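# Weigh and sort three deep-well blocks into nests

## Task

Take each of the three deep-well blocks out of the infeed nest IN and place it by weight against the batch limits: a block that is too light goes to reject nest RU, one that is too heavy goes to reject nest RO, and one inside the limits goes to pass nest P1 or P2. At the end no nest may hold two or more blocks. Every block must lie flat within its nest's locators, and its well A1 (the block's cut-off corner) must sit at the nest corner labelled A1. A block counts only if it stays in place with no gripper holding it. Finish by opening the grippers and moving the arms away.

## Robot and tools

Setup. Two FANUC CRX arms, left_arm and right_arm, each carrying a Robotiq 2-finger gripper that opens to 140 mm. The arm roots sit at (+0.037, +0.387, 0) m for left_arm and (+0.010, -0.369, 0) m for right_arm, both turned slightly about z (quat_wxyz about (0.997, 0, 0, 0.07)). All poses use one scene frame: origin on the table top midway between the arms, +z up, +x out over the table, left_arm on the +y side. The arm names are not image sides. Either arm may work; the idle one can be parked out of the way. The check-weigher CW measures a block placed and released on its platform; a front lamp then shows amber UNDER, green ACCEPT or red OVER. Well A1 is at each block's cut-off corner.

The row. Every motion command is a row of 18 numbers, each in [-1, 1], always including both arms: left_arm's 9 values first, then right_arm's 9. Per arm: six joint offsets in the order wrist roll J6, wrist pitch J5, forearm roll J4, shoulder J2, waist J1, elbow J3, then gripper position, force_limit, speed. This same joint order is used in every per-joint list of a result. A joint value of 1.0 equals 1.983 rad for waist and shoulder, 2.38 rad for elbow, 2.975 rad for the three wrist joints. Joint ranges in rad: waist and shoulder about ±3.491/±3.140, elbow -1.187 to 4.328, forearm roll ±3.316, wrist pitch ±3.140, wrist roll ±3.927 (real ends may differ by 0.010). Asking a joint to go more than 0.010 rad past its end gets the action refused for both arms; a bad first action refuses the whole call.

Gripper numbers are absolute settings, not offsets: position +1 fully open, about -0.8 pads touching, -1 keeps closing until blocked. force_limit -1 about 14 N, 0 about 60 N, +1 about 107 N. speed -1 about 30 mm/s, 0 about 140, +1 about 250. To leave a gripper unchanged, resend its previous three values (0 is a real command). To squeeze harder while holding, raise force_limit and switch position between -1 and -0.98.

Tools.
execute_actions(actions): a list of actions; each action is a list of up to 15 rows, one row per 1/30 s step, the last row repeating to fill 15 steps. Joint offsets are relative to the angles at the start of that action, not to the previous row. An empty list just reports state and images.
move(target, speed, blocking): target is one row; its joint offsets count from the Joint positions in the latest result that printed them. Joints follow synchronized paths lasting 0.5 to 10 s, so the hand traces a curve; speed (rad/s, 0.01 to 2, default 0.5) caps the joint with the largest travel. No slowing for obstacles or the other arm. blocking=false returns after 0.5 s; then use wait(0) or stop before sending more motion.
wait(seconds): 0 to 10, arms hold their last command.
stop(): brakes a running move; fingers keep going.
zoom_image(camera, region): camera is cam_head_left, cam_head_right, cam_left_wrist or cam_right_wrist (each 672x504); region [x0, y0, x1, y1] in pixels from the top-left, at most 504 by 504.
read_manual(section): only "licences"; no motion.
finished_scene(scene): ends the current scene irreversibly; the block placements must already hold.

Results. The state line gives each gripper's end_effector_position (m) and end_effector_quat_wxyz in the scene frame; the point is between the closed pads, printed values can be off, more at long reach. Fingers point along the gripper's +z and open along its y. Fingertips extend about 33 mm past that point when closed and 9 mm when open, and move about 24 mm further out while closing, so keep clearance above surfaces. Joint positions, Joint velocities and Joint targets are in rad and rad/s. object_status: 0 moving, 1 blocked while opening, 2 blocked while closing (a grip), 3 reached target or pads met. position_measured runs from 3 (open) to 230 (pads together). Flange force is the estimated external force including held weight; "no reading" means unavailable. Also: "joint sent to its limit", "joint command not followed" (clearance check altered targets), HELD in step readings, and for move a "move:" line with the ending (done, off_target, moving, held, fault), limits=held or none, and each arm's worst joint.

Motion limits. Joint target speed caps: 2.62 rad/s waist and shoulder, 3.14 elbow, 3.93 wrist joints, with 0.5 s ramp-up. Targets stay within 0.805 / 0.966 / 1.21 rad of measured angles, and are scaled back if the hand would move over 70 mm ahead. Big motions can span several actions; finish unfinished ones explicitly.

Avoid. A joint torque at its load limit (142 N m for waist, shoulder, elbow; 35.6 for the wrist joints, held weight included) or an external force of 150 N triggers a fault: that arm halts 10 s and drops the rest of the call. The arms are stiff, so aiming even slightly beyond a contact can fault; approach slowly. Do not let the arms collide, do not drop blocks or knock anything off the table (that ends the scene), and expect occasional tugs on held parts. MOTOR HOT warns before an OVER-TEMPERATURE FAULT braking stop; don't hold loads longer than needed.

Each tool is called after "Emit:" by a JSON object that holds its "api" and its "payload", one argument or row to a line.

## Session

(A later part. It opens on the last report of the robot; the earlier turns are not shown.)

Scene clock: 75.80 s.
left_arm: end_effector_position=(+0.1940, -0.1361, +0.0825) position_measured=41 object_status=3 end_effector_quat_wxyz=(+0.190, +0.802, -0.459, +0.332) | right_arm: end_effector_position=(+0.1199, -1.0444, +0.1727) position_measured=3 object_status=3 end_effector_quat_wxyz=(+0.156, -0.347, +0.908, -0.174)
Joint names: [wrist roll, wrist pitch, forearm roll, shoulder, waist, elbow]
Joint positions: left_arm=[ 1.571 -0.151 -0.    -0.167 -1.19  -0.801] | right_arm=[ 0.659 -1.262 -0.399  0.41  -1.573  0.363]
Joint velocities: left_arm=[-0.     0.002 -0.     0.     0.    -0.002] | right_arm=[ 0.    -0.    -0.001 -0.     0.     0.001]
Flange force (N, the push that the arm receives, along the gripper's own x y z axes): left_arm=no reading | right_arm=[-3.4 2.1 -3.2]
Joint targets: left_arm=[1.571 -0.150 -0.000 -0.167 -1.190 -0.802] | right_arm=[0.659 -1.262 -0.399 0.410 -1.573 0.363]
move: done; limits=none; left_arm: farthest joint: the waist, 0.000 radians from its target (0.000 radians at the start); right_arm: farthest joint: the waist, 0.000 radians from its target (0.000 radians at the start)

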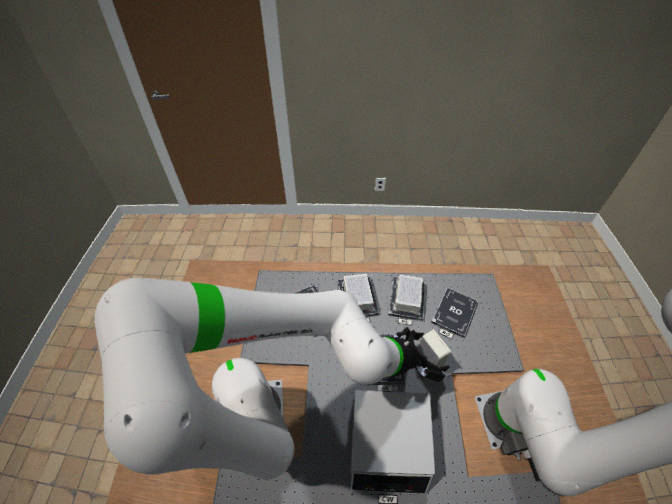

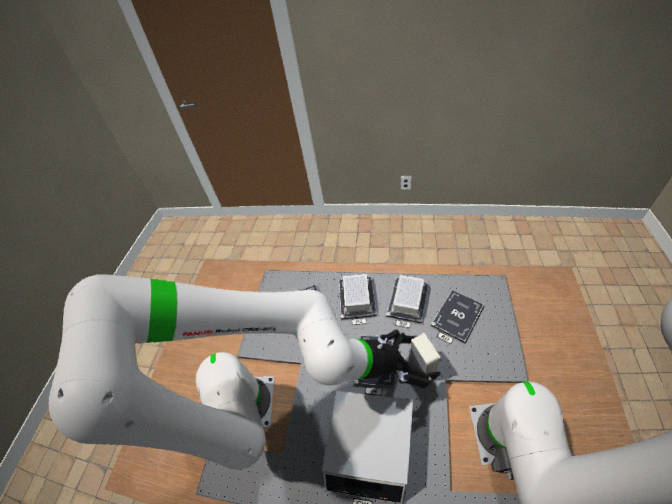

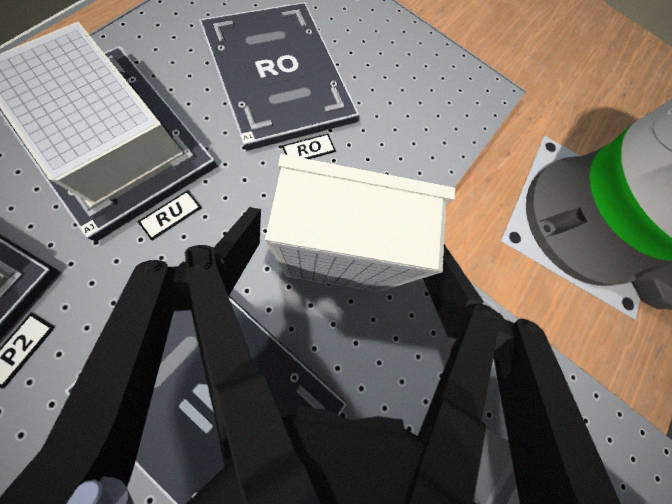

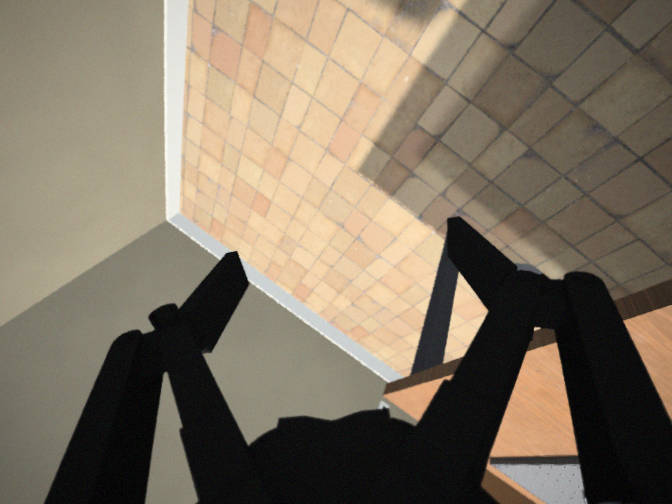

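Emit:
{"api": "move", "payload": {
  "target": [0,-0.001,0,-0.007,0,-0.0047,0.7,0,0,0,0,0,0,0,0,1,0,0],
  "speed": 0.05
}}

Emit:
{"api": "move", "payload": {
  "target": [0,0,0,0,0,0,-1,0,-0.5,0,0,0,0,0,0,1,0,0]
}}

Emit:
{"api": "move", "payload": {
  "target": [0,-0.047,0,0,0,0.0588,-1,0,-0.5,0,0,0,0,0,0,1,0,0],
  "speed": 0.1
}}

Scene clock: 76.90 s.
left_arm: end_effector_position=(+0.1915, -0.1318, +0.0824) position_measured=41 object_status=3 end_effector_quat_wxyz=(+0.190, +0.802, -0.459, +0.332) | right_arm: end_effector_position=(+0.1199, -1.0444, +0.1727) position_measured=3 object_status=3 end_effector_quat_wxyz=(+0.156, -0.347, +0.908, -0.174)
Joint names: [wrist roll, wrist pitch, forearm roll, shoulder, waist, elbow]
Joint positions: left_arm=[ 1.571 -0.153 -0.    -0.181 -1.19  -0.813] | right_arm=[ 0.659 -1.262 -0.399  0.41  -1.573  0.363]
Joint velocities: left_arm=[ 0.    -0.     0.    -0.     0.    -0.001] | right_arm=[-0.    -0.001  0.    -0.001  0.    -0.   ]
Flange force (N, the push that the arm receives, along the gripper's own x y z axes): left_arm=no reading | right_arm=[-1.4 -2.9 -1.9]
Joint targets: left_arm=[1.571 -0.153 -0.000 -0.181 -1.190 -0.813] | right_arm=[0.659 -1.262 -0.399 0.410 -1.573 0.363]
move: done; limits=none; left_arm: farthest joint: the wrist pitch, 0.001 radians from its target (0.004 radians at the start); right_arm: farthest joint: the waist, 0.000 radians from its target (0.000 radians at the start)

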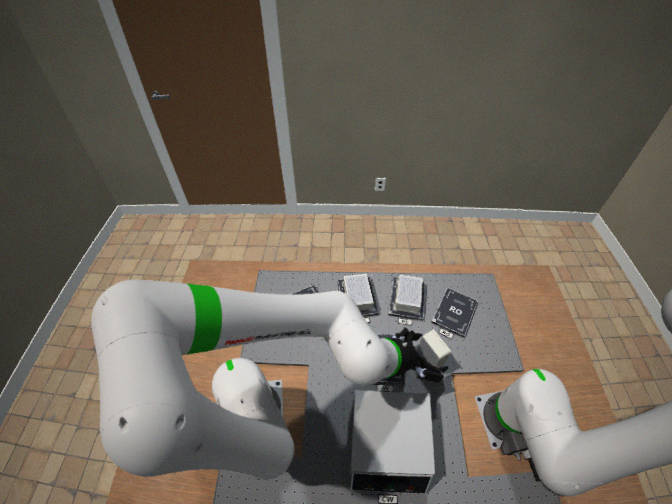

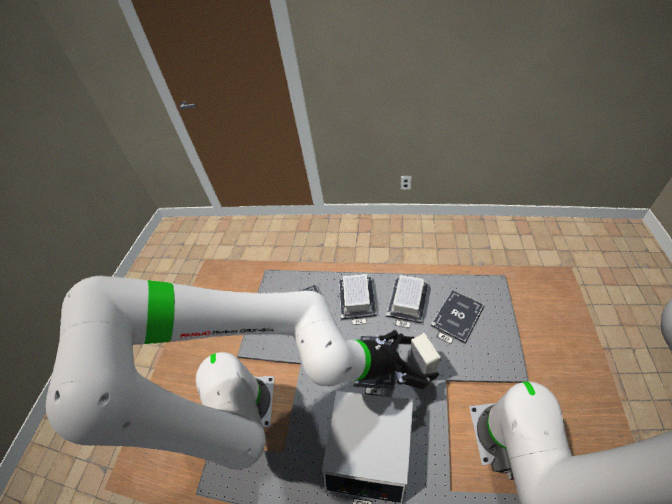

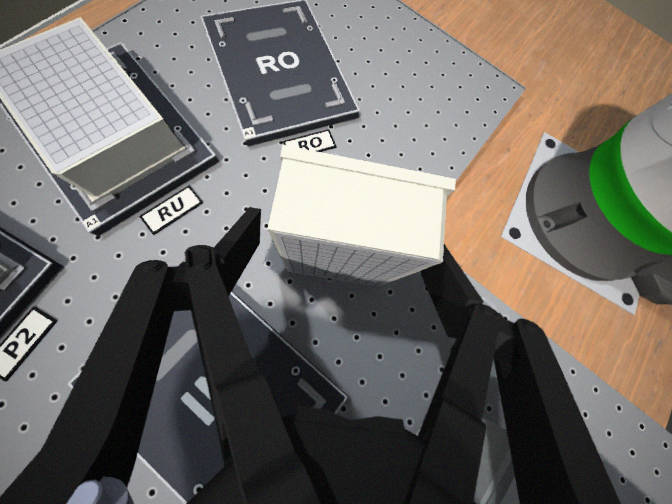

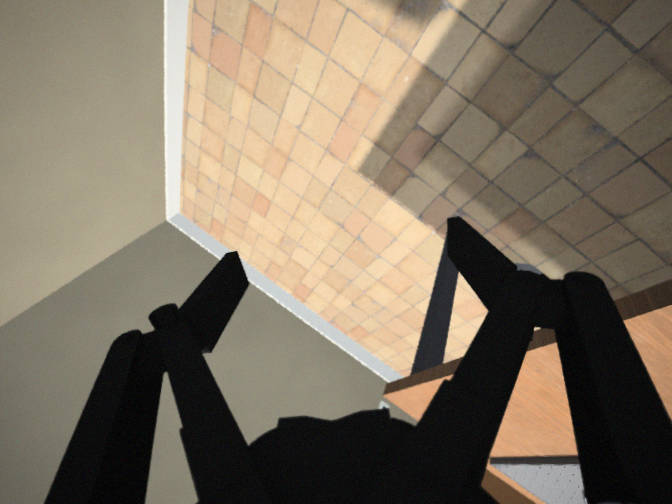

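Scene clock: 77.63 s.
left_arm: end_effector_position=(+0.1915, -0.1318, +0.0824) position_measured=107 object_status=2 end_effector_quat_wxyz=(+0.190, +0.802, -0.459, +0.332) | right_arm: end_effector_position=(+0.1199, -1.0444, +0.1727) position_measured=3 object_status=3 end_effector_quat_wxyz=(+0.156, -0.347, +0.908, -0.174)
Joint names: [wrist roll, wrist pitch, forearm roll, shoulder, waist, elbow]
Joint positions: left_arm=[ 1.571 -0.153 -0.    -0.181 -1.19  -0.813] | right_arm=[ 0.659 -1.262 -0.399  0.41  -1.573  0.363]
Joint velocities: left_arm=[ 0.    -0.001  0.    -0.001 -0.    -0.   ] | right_arm=[ 0.     0.001 -0.     0.     0.     0.001]
Flange force (N, the push that the arm receives, along the gripper's own x y z axes): left_arm=no reading | right_arm=[-2.3 0.4 -2.2]
Joint targets: left_arm=[1.571 -0.153 -0.000 -0.181 -1.190 -0.813] | right_arm=[0.659 -1.262 -0.399 0.410 -1.573 0.363]
move: done; limits=none; left_arm: farthest joint: the waist, 0.000 radians from its target (0.000 radians at the start); right_arm: farthest joint: the waist, 0.000 radians from its target (0.000 radians at the start)

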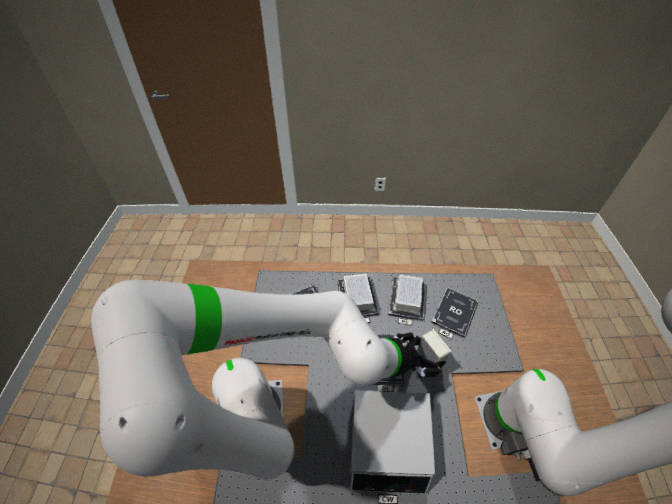

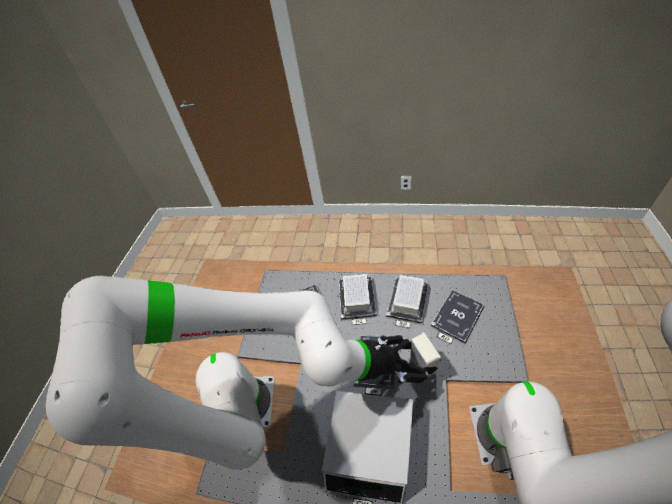

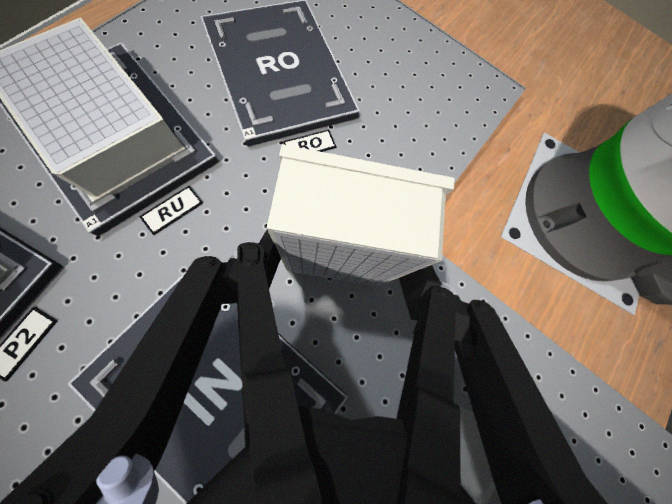

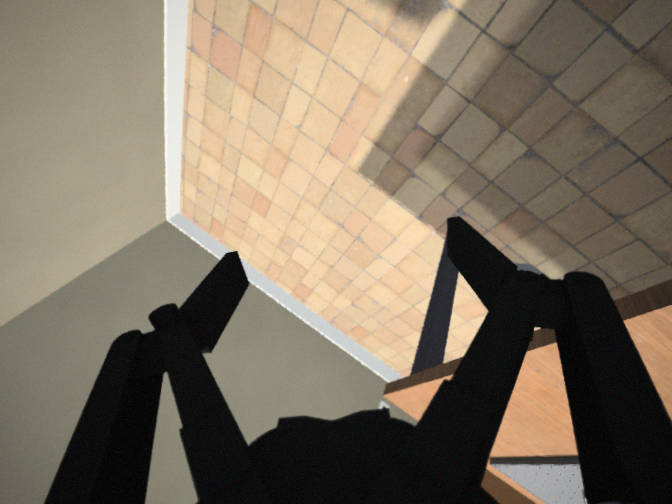

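Scene clock: 79.43 s.
left_arm: end_effector_position=(+0.2077, -0.1594, +0.1333) position_measured=107 object_status=2 end_effector_quat_wxyz=(+0.190, +0.802, -0.459, +0.332) | right_arm: end_effector_position=(+0.1199, -1.0444, +0.1727) position_measured=3 object_status=3 end_effector_quat_wxyz=(+0.156, -0.347, +0.908, -0.174)
Joint names: [wrist roll, wrist pitch, forearm roll, shoulder, waist, elbow]
Joint positions: left_arm=[ 1.571 -0.293 -0.    -0.181 -1.19  -0.673] | right_arm=[ 0.659 -1.262 -0.399  0.41  -1.573  0.363]
Joint velocities: left_arm=[ 0.    -0.001  0.     0.001  0.     0.002] | right_arm=[ 0.    -0.    -0.001 -0.001 -0.     0.001]
Flange force (N, the push that the arm receives, along the gripper's own x y z axes): left_arm=no reading | right_arm=[-1.9 1.3 -1.7]
Joint targets: left_arm=[1.571 -0.293 -0.000 -0.181 -1.190 -0.673] | right_arm=[0.659 -1.262 -0.399 0.410 -1.573 0.363]
move: done; limits=none; left_arm: farthest joint: the waist, 0.000 radians from its target (0.000 radians at the start); right_arm: farthest joint: the waist, 0.000 radians from its target (0.000 radians at the start)

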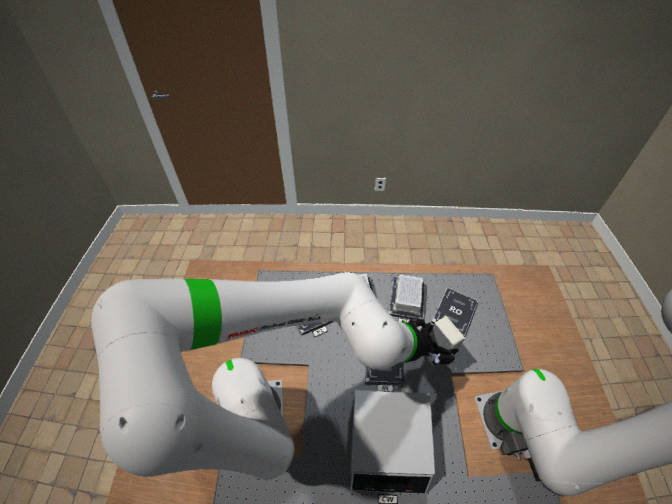

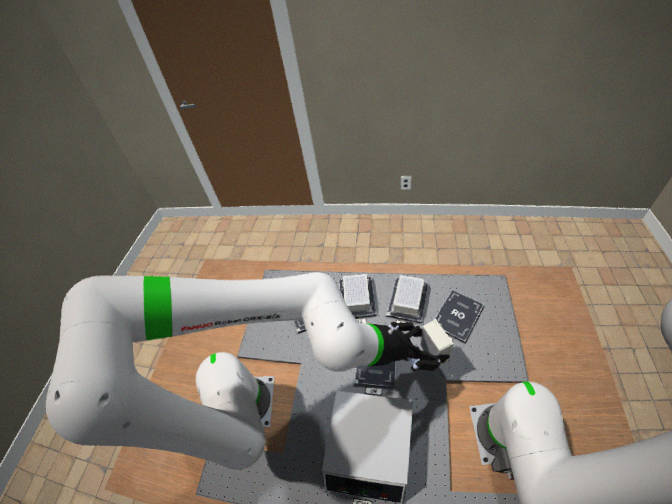

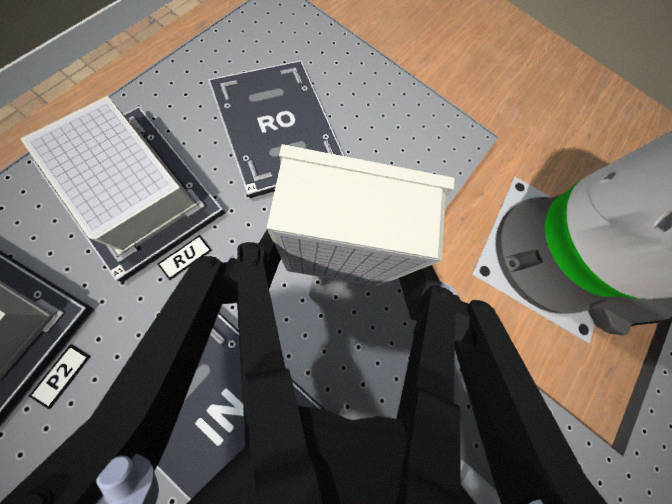

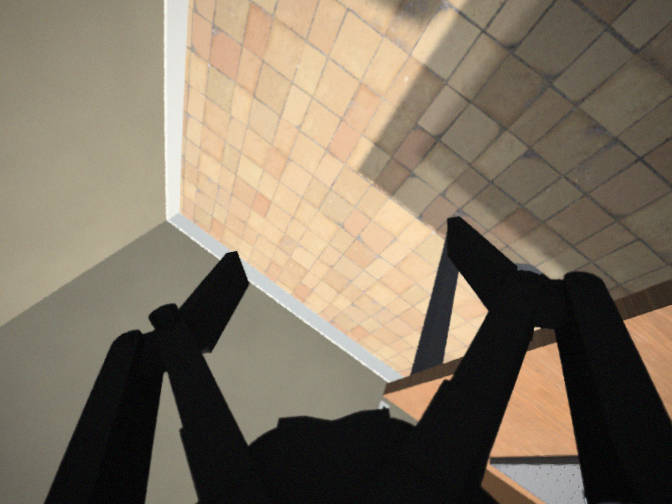

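Emit:
{"api": "move", "payload": {
  "target": [0,-0.4424,0,0.178,0,0.371,-1,0,-0.5,0,0,0,0,0,0,1,0,0]
}}

Emit:
{"api": "move", "payload": {
  "target": [0,-0.1745,0,0.2259,-0.1669,0.0765,-1,0,-0.5,0,0,0,0,0,0,1,0,0],
  "speed": 0.25
}}

Scene clock: 82.93 s.
left_arm: end_effector_position=(+0.1786, -0.1097, +0.2488) position_measured=107 object_status=2 end_effector_quat_wxyz=(-0.000, +0.868, -0.497, +0.000) | right_arm: end_effector_position=(+0.1199, -1.0444, +0.1727) position_measured=3 object_status=3 end_effector_quat_wxyz=(+0.156, -0.347, +0.908, -0.174)
Joint names: [wrist roll, wrist pitch, forearm roll, shoulder, waist, elbow]
Joint positions: left_arm=[ 1.571 -1.609 -0.     0.172 -1.19   0.21 ] | right_arm=[ 0.659 -1.262 -0.399  0.41  -1.573  0.363]
Joint velocities: left_arm=[ 0.    -0.002  0.001  0.     0.     0.001] | right_arm=[-0.    -0.001 -0.    -0.     0.     0.   ]
Flange force (N, the push that the arm receives, along the gripper's own x y z axes): left_arm=[-3.8 0.3 -0.2] | right_arm=[-1.3 -0.8 -1.8]
Joint targets: left_arm=[1.571 -1.609 -0.000 0.172 -1.190 0.210] | right_arm=[0.659 -1.262 -0.399 0.410 -1.573 0.363]
move: done; limits=none; left_arm: farthest joint: the waist, 0.000 radians from its target (0.000 radians at the start); right_arm: farthest joint: the waist, 0.000 radians from its target (0.000 radians at the start)

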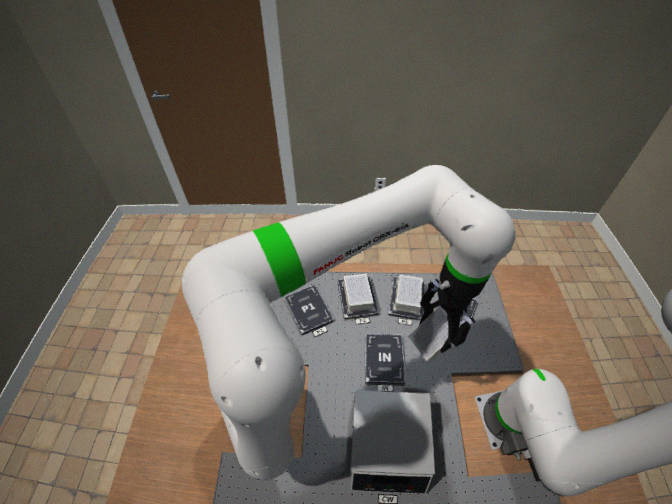

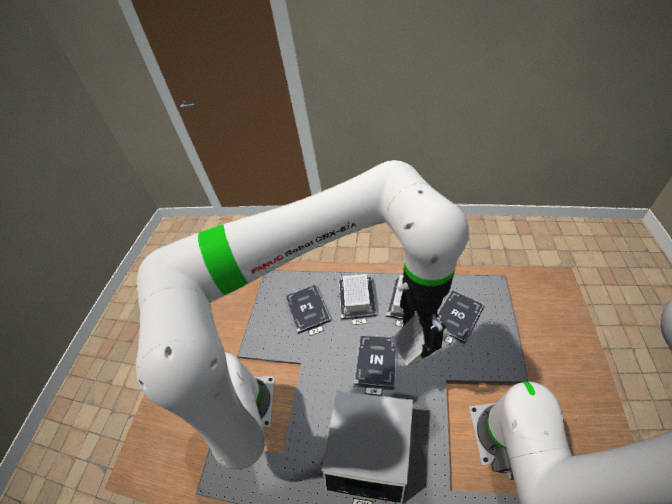

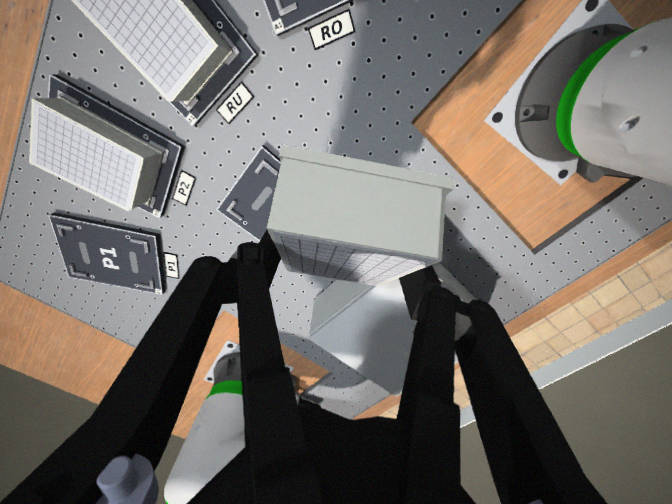

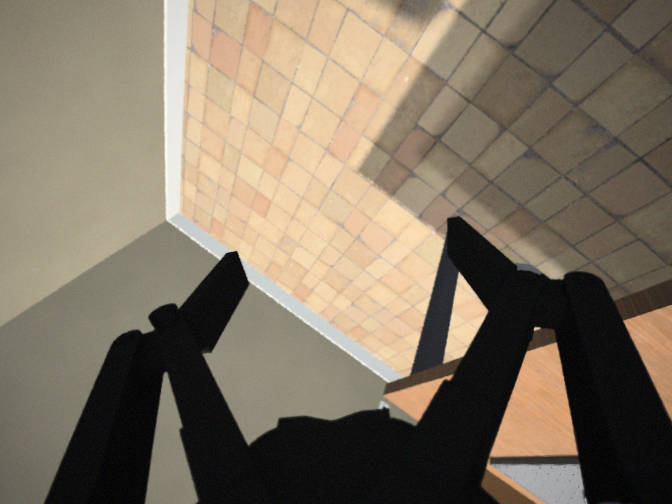

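Scene clock: 85.47 s.
left_arm: end_effector_position=(-0.0093, -0.0357, +0.1694) position_measured=107 object_status=2 end_effector_quat_wxyz=(-0.242, +0.715, -0.585, -0.296) | right_arm: end_effector_position=(+0.1199, -1.0444, +0.1727) position_measured=3 object_status=3 end_effector_quat_wxyz=(+0.156, -0.347, +0.908, -0.174)
Joint names: [wrist roll, wrist pitch, forearm roll, shoulder, waist, elbow]
Joint positions: left_arm=[ 1.571 -2.128 -0.     0.62  -1.521  0.392] | right_arm=[ 0.659 -1.262 -0.399  0.41  -1.573  0.363]
Joint velocities: left_arm=[ 0.    -0.001 -0.001  0.002 -0.001  0.001] | right_arm=[ 0.     0.    -0.001 -0.    -0.    -0.   ]
Flange force (N, the push that the arm receives, along the gripper's own x y z axes): left_arm=[-1.6 0.2 -0.6] | right_arm=[-3.0 0.6 -3.4]
Joint targets: left_arm=[1.571 -2.128 -0.000 0.620 -1.521 0.392] | right_arm=[0.659 -1.262 -0.399 0.410 -1.573 0.363]
move: done; limits=none; left_arm: farthest joint: the waist, 0.000 radians from its target (0.331 radians at the start); right_arm: farthest joint: the waist, 0.000 radians from its target (0.000 radians at the start)

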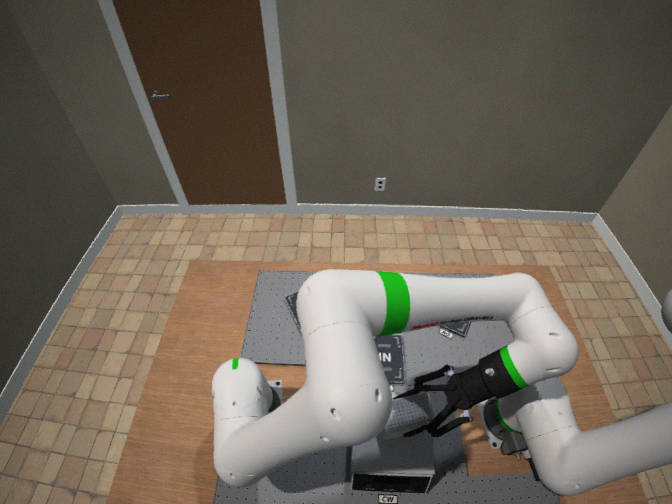

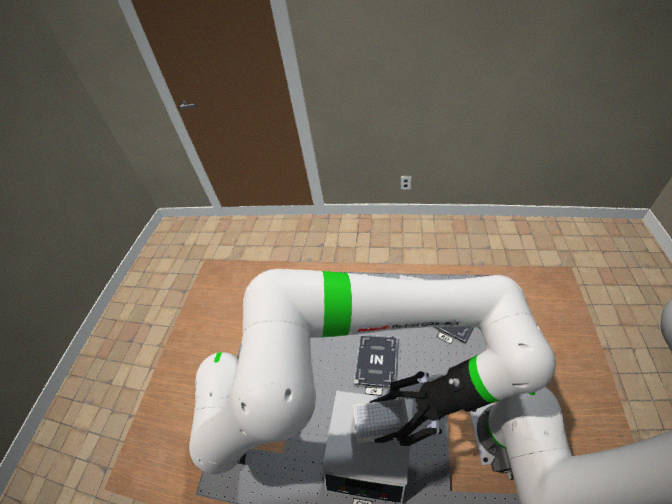

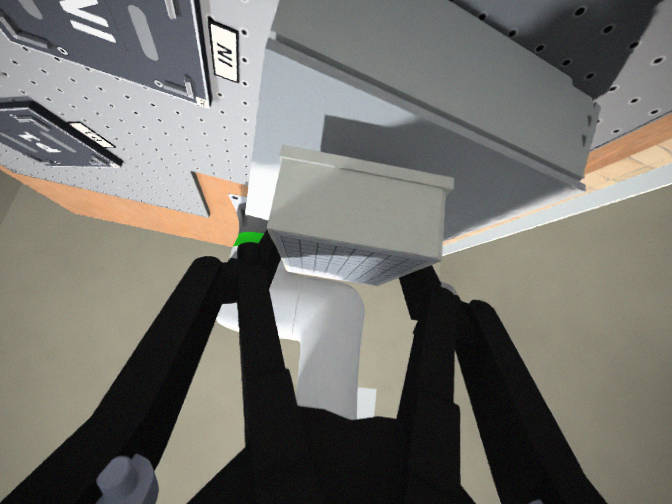

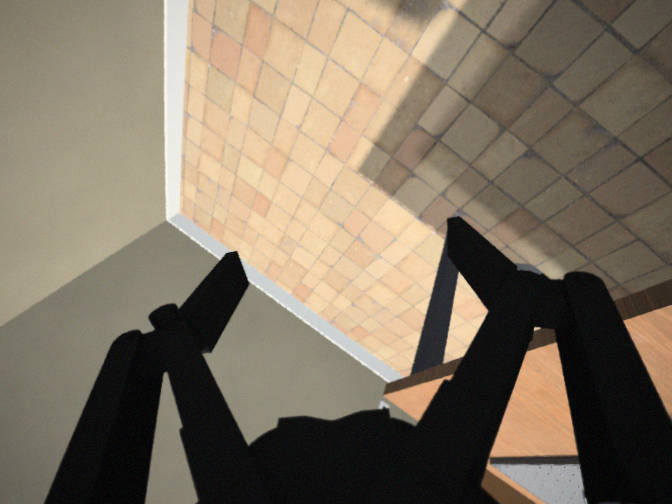

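Emit:
{"api": "move", "payload": {
  "target": [0,0,0,0.0227,0,0,-1,0,-0.5,0,0,0,0,0,0,1,0,0],
  "speed": 0.04
}}

Emit:
{"api": "move", "payload": {
  "target": [0,0.004,0,0,0,-0.005,-1,0,-0.5,0,0,0,0,0,0,1,0,0],
  "speed": 0.02
}}

Scene clock: 87.07 s.
left_arm: end_effector_position=(-0.0095, -0.0347, +0.1513) position_measured=107 object_status=2 end_effector_quat_wxyz=(-0.255, +0.709, -0.579, -0.312) | right_arm: end_effector_position=(+0.1199, -1.0444, +0.1727) position_measured=3 object_status=3 end_effector_quat_wxyz=(+0.156, -0.347, +0.908, -0.174)
Joint names: [wrist roll, wrist pitch, forearm roll, shoulder, waist, elbow]
Joint positions: left_arm=[ 1.571 -2.128 -0.     0.665 -1.521  0.392] | right_arm=[ 0.659 -1.262 -0.399  0.41  -1.573  0.363]
Joint velocities: left_arm=[ 0.     0.001 -0.001  0.001  0.001 -0.   ] | right_arm=[-0.    -0.001  0.     0.    -0.     0.   ]
Flange force (N, the push that the arm receives, along the gripper's own x y z axes): left_arm=[-1.5 0.4 -0.4] | right_arm=[-2.7 0.8 -3.4]
Joint targets: left_arm=[1.571 -2.128 -0.000 0.665 -1.521 0.392] | right_arm=[0.659 -1.262 -0.399 0.410 -1.573 0.363]
move: done; limits=none; left_arm: farthest joint: the waist, 0.000 radians from its target (0.000 radians at the start); right_arm: farthest joint: the waist, 0.000 radians from its target (0.000 radians at the start)

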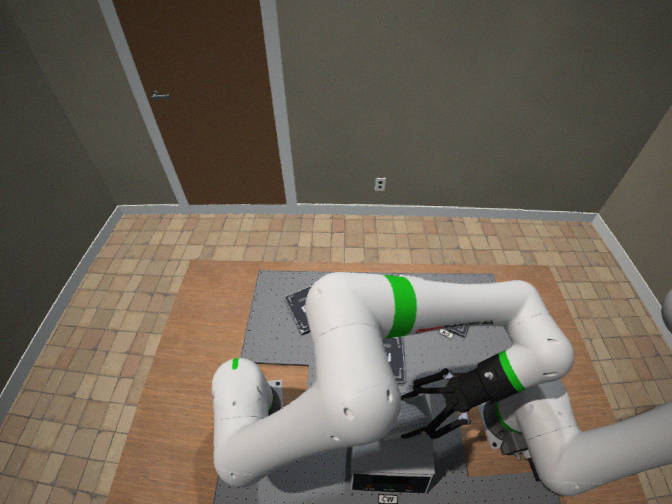

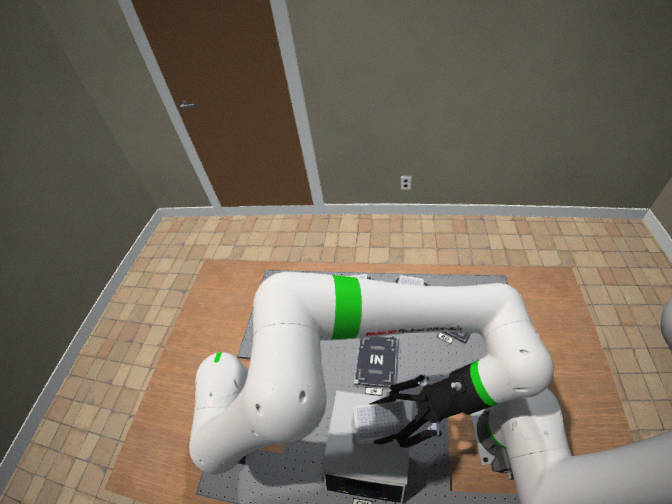

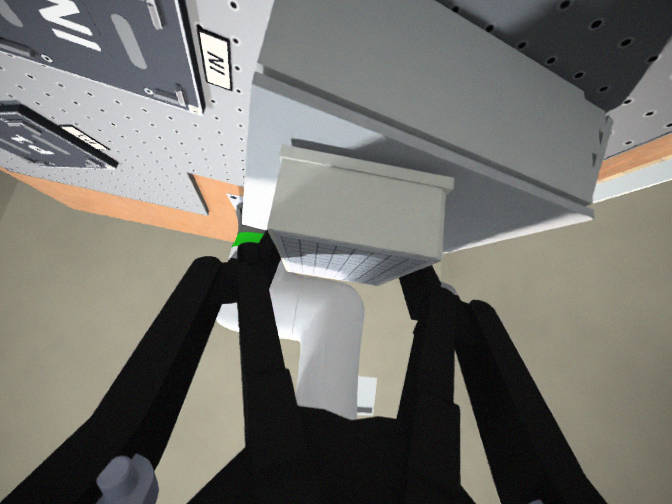

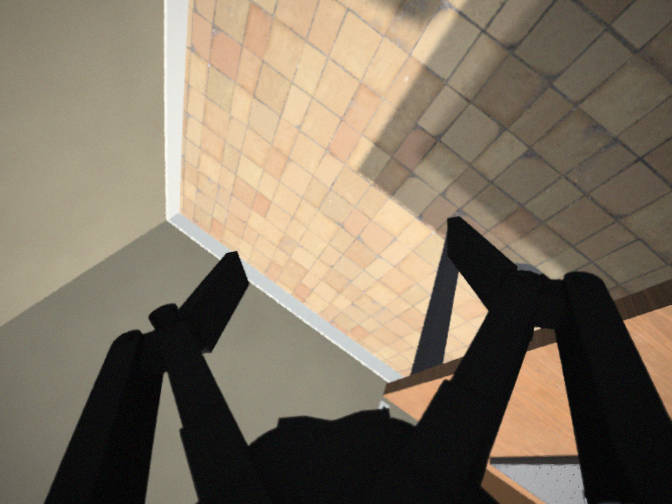

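Scene clock: 87.90 s.
left_arm: end_effector_position=(-0.0098, -0.0333, +0.1464) position_measured=107 object_status=2 end_effector_quat_wxyz=(-0.255, +0.709, -0.579, -0.312) | right_arm: end_effector_position=(+0.1199, -1.0444, +0.1727) position_measured=3 object_status=3 end_effector_quat_wxyz=(+0.156, -0.347, +0.908, -0.174)
Joint names: [wrist roll, wrist pitch, forearm roll, shoulder, waist, elbow]
Joint positions: left_arm=[ 1.571 -2.116 -0.     0.665 -1.521  0.38 ] | right_arm=[ 0.659 -1.262 -0.399  0.41  -1.573  0.363]
Joint velocities: left_arm=[-0.     0.001 -0.    -0.001  0.    -0.001] | right_arm=[-0.  0.  0. -0.  0.  0.]
Flange force (N, the push that the arm receives, along the gripper's own x y z axes): left_arm=[-1.2 -0.3 -2.7] | right_arm=[-2.6 -0.1 -3.8]
Joint targets: left_arm=[1.571 -2.116 -0.000 0.665 -1.521 0.380] | right_arm=[0.659 -1.262 -0.399 0.410 -1.573 0.363]
move: done; limits=none; left_arm: farthest joint: the waist, 0.000 radians from its target (0.000 radians at the start); right_arm: farthest joint: the waist, 0.000 radians from its target (0.000 radians at the start)

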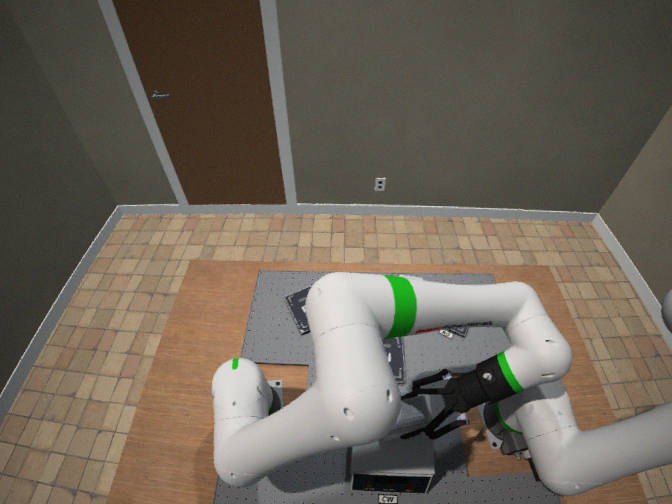

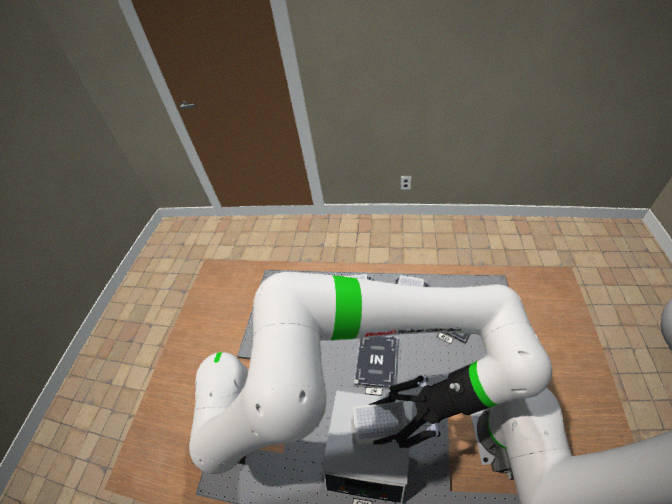

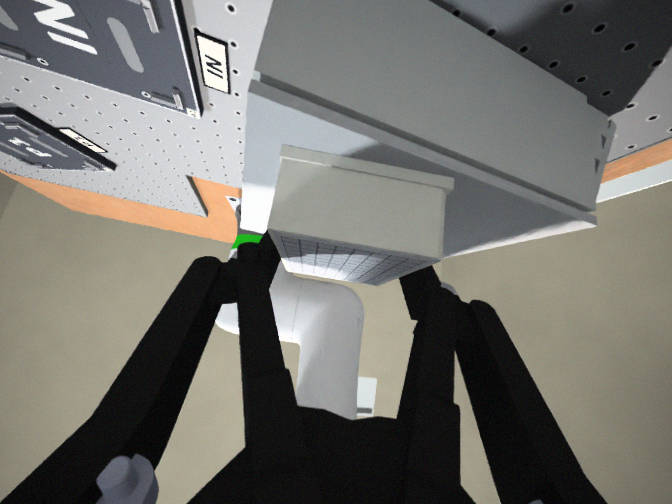

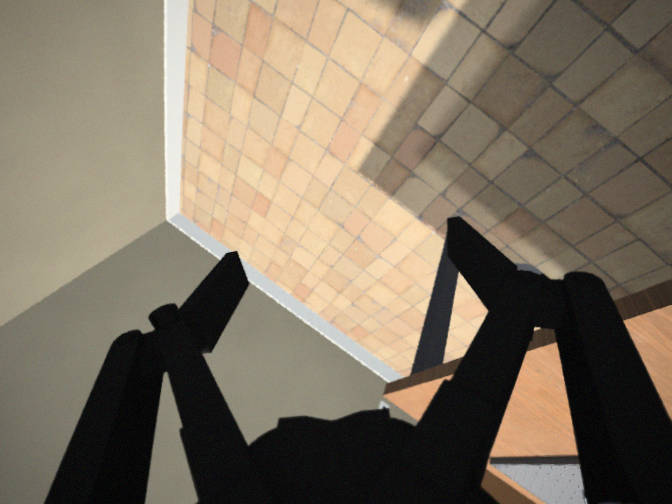

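Emit:
{"api": "move", "payload": {
  "target": [0,0,0,0,0,0,0.6,0,-0.5,0,0,0,0,0,0,1,0,0]
}}

Emit:
{"api": "move", "payload": {
  "target": [0,0.2592,0,-0.3631,0,-0.2777,0.6,0,0,0,0,0,0,0,0,1,0,0],
  "speed": 0.35
}}

Scene clock: 88.77 s.
left_arm: end_effector_position=(-0.0098, -0.0333, +0.1464) position_measured=53 object_status=3 end_effector_quat_wxyz=(-0.255, +0.709, -0.579, -0.312) | right_arm: end_effector_position=(+0.1199, -1.0444, +0.1727) position_measured=3 object_status=3 end_effector_quat_wxyz=(+0.156, -0.347, +0.908, -0.174)
Joint names: [wrist roll, wrist pitch, forearm roll, shoulder, waist, elbow]
Joint positions: left_arm=[ 1.571 -2.116 -0.     0.665 -1.521  0.38 ] | right_arm=[ 0.659 -1.262 -0.399  0.41  -1.573  0.363]
Joint velocities: left_arm=[-0.     0.     0.001  0.001 -0.     0.   ] | right_arm=[ 0.    -0.    -0.001  0.001  0.    -0.   ]
Flange force (N, the push that the arm receives, along the gripper's own x y z axes): left_arm=[-2.0 -0.1 -3.1] | right_arm=[-2.7 1.4 -2.2]
Joint targets: left_arm=[1.571 -2.116 -0.000 0.665 -1.521 0.380] | right_arm=[0.659 -1.262 -0.399 0.410 -1.573 0.363]
move: done; limits=none; left_arm: farthest joint: the waist, 0.000 radians from its target (0.000 radians at the start); right_arm: farthest joint: the waist, 0.000 radians from its target (0.000 radians at the start)

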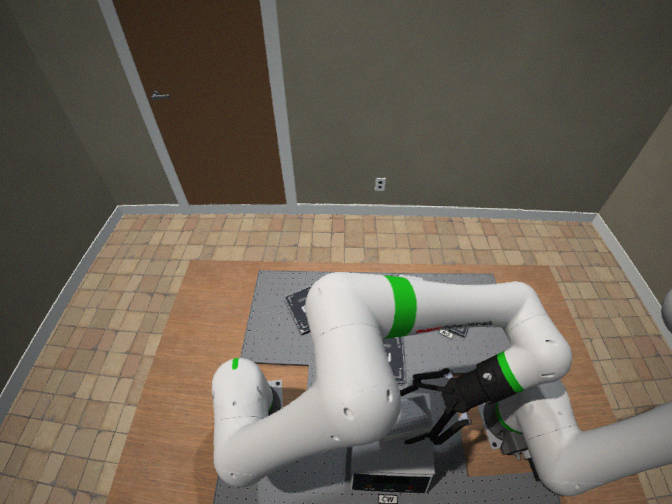

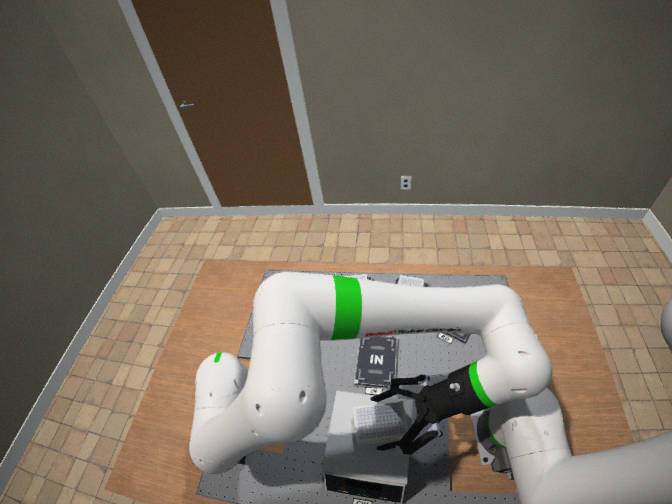

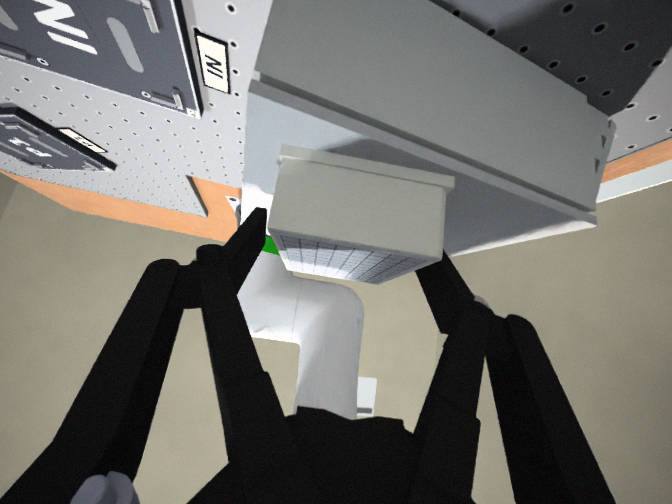

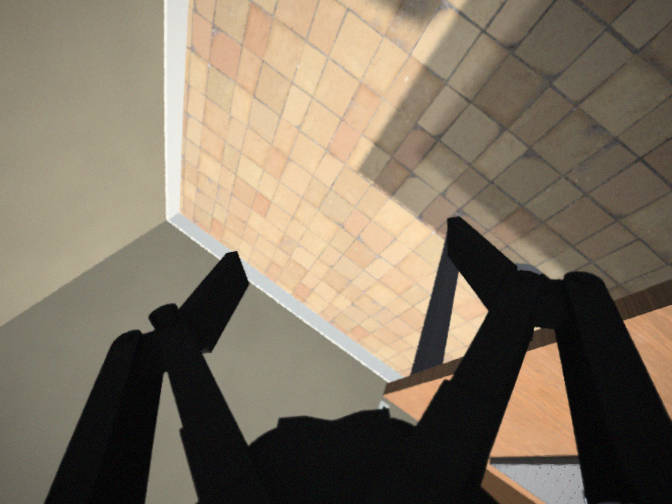

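Scene clock: 91.50 s.
left_arm: end_effector_position=(-0.0110, -0.0274, +0.1418) position_measured=53 object_status=3 end_effector_quat_wxyz=(-0.000, +0.774, -0.633, +0.000) | right_arm: end_effector_position=(+0.1199, -1.0444, +0.1727) position_measured=3 object_status=3 end_effector_quat_wxyz=(+0.156, -0.347, +0.908, -0.174)
Joint names: [wrist roll, wrist pitch, forearm roll, shoulder, waist, elbow]
Joint positions: left_arm=[ 1.571 -1.345 -0.    -0.055 -1.521 -0.281] | right_arm=[ 0.659 -1.262 -0.399  0.41  -1.573  0.363]
Joint velocities: left_arm=[ 0.     0.002 -0.001 -0.002  0.    -0.002] | right_arm=[ 0.    -0.002  0.001  0.     0.     0.   ]
Flange force (N, the push that the arm receives, along the gripper's own x y z axes): left_arm=[0.5 1.6 -2.5] | right_arm=[-4.4 2.5 -1.9]
Joint targets: left_arm=[1.571 -1.345 -0.000 -0.055 -1.521 -0.281] | right_arm=[0.659 -1.262 -0.399 0.410 -1.573 0.363]
move: done; limits=none; left_arm: farthest joint: the waist, 0.000 radians from its target (0.000 radians at the start); right_arm: farthest joint: the waist, 0.000 radians from its target (0.000 radians at the start)

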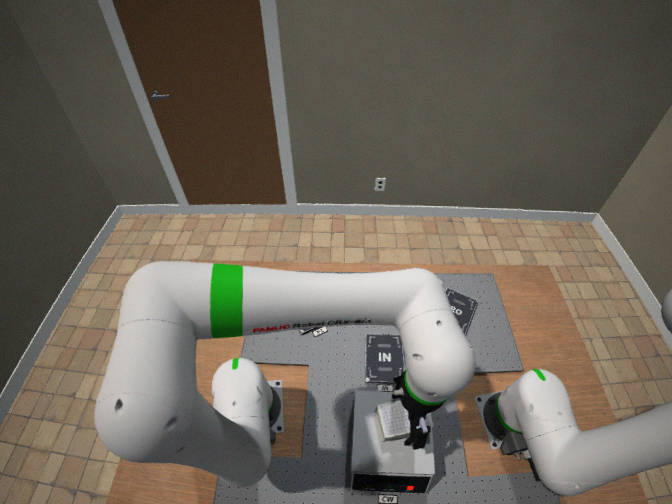

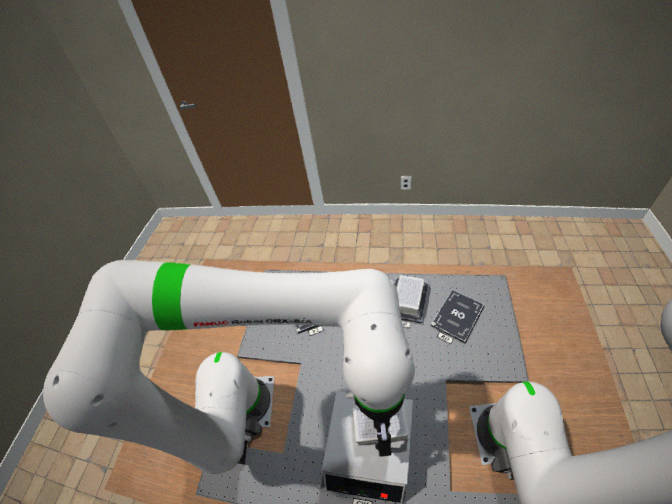

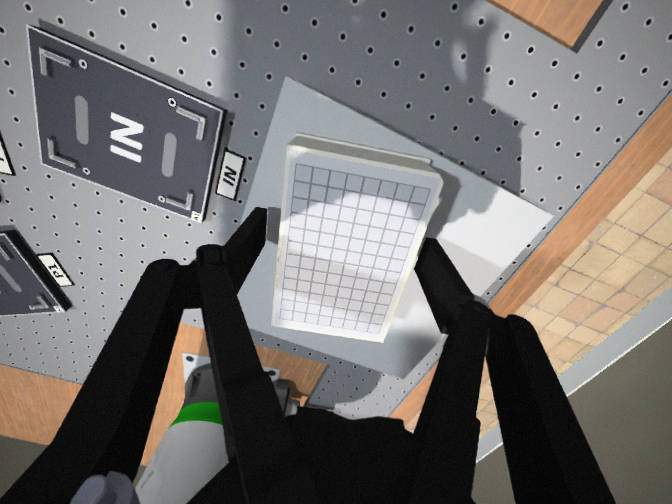

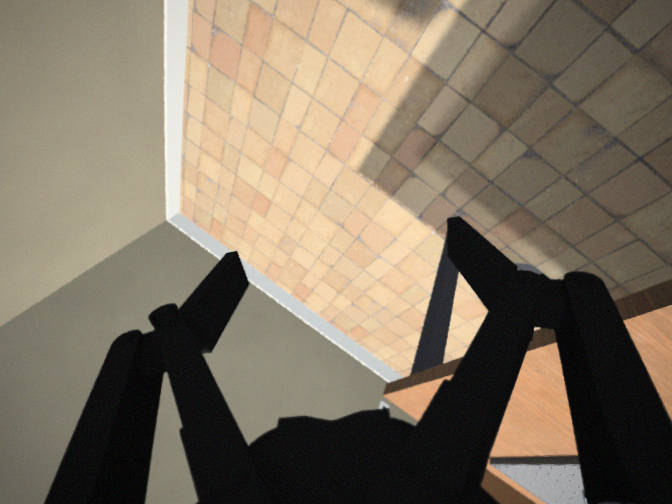

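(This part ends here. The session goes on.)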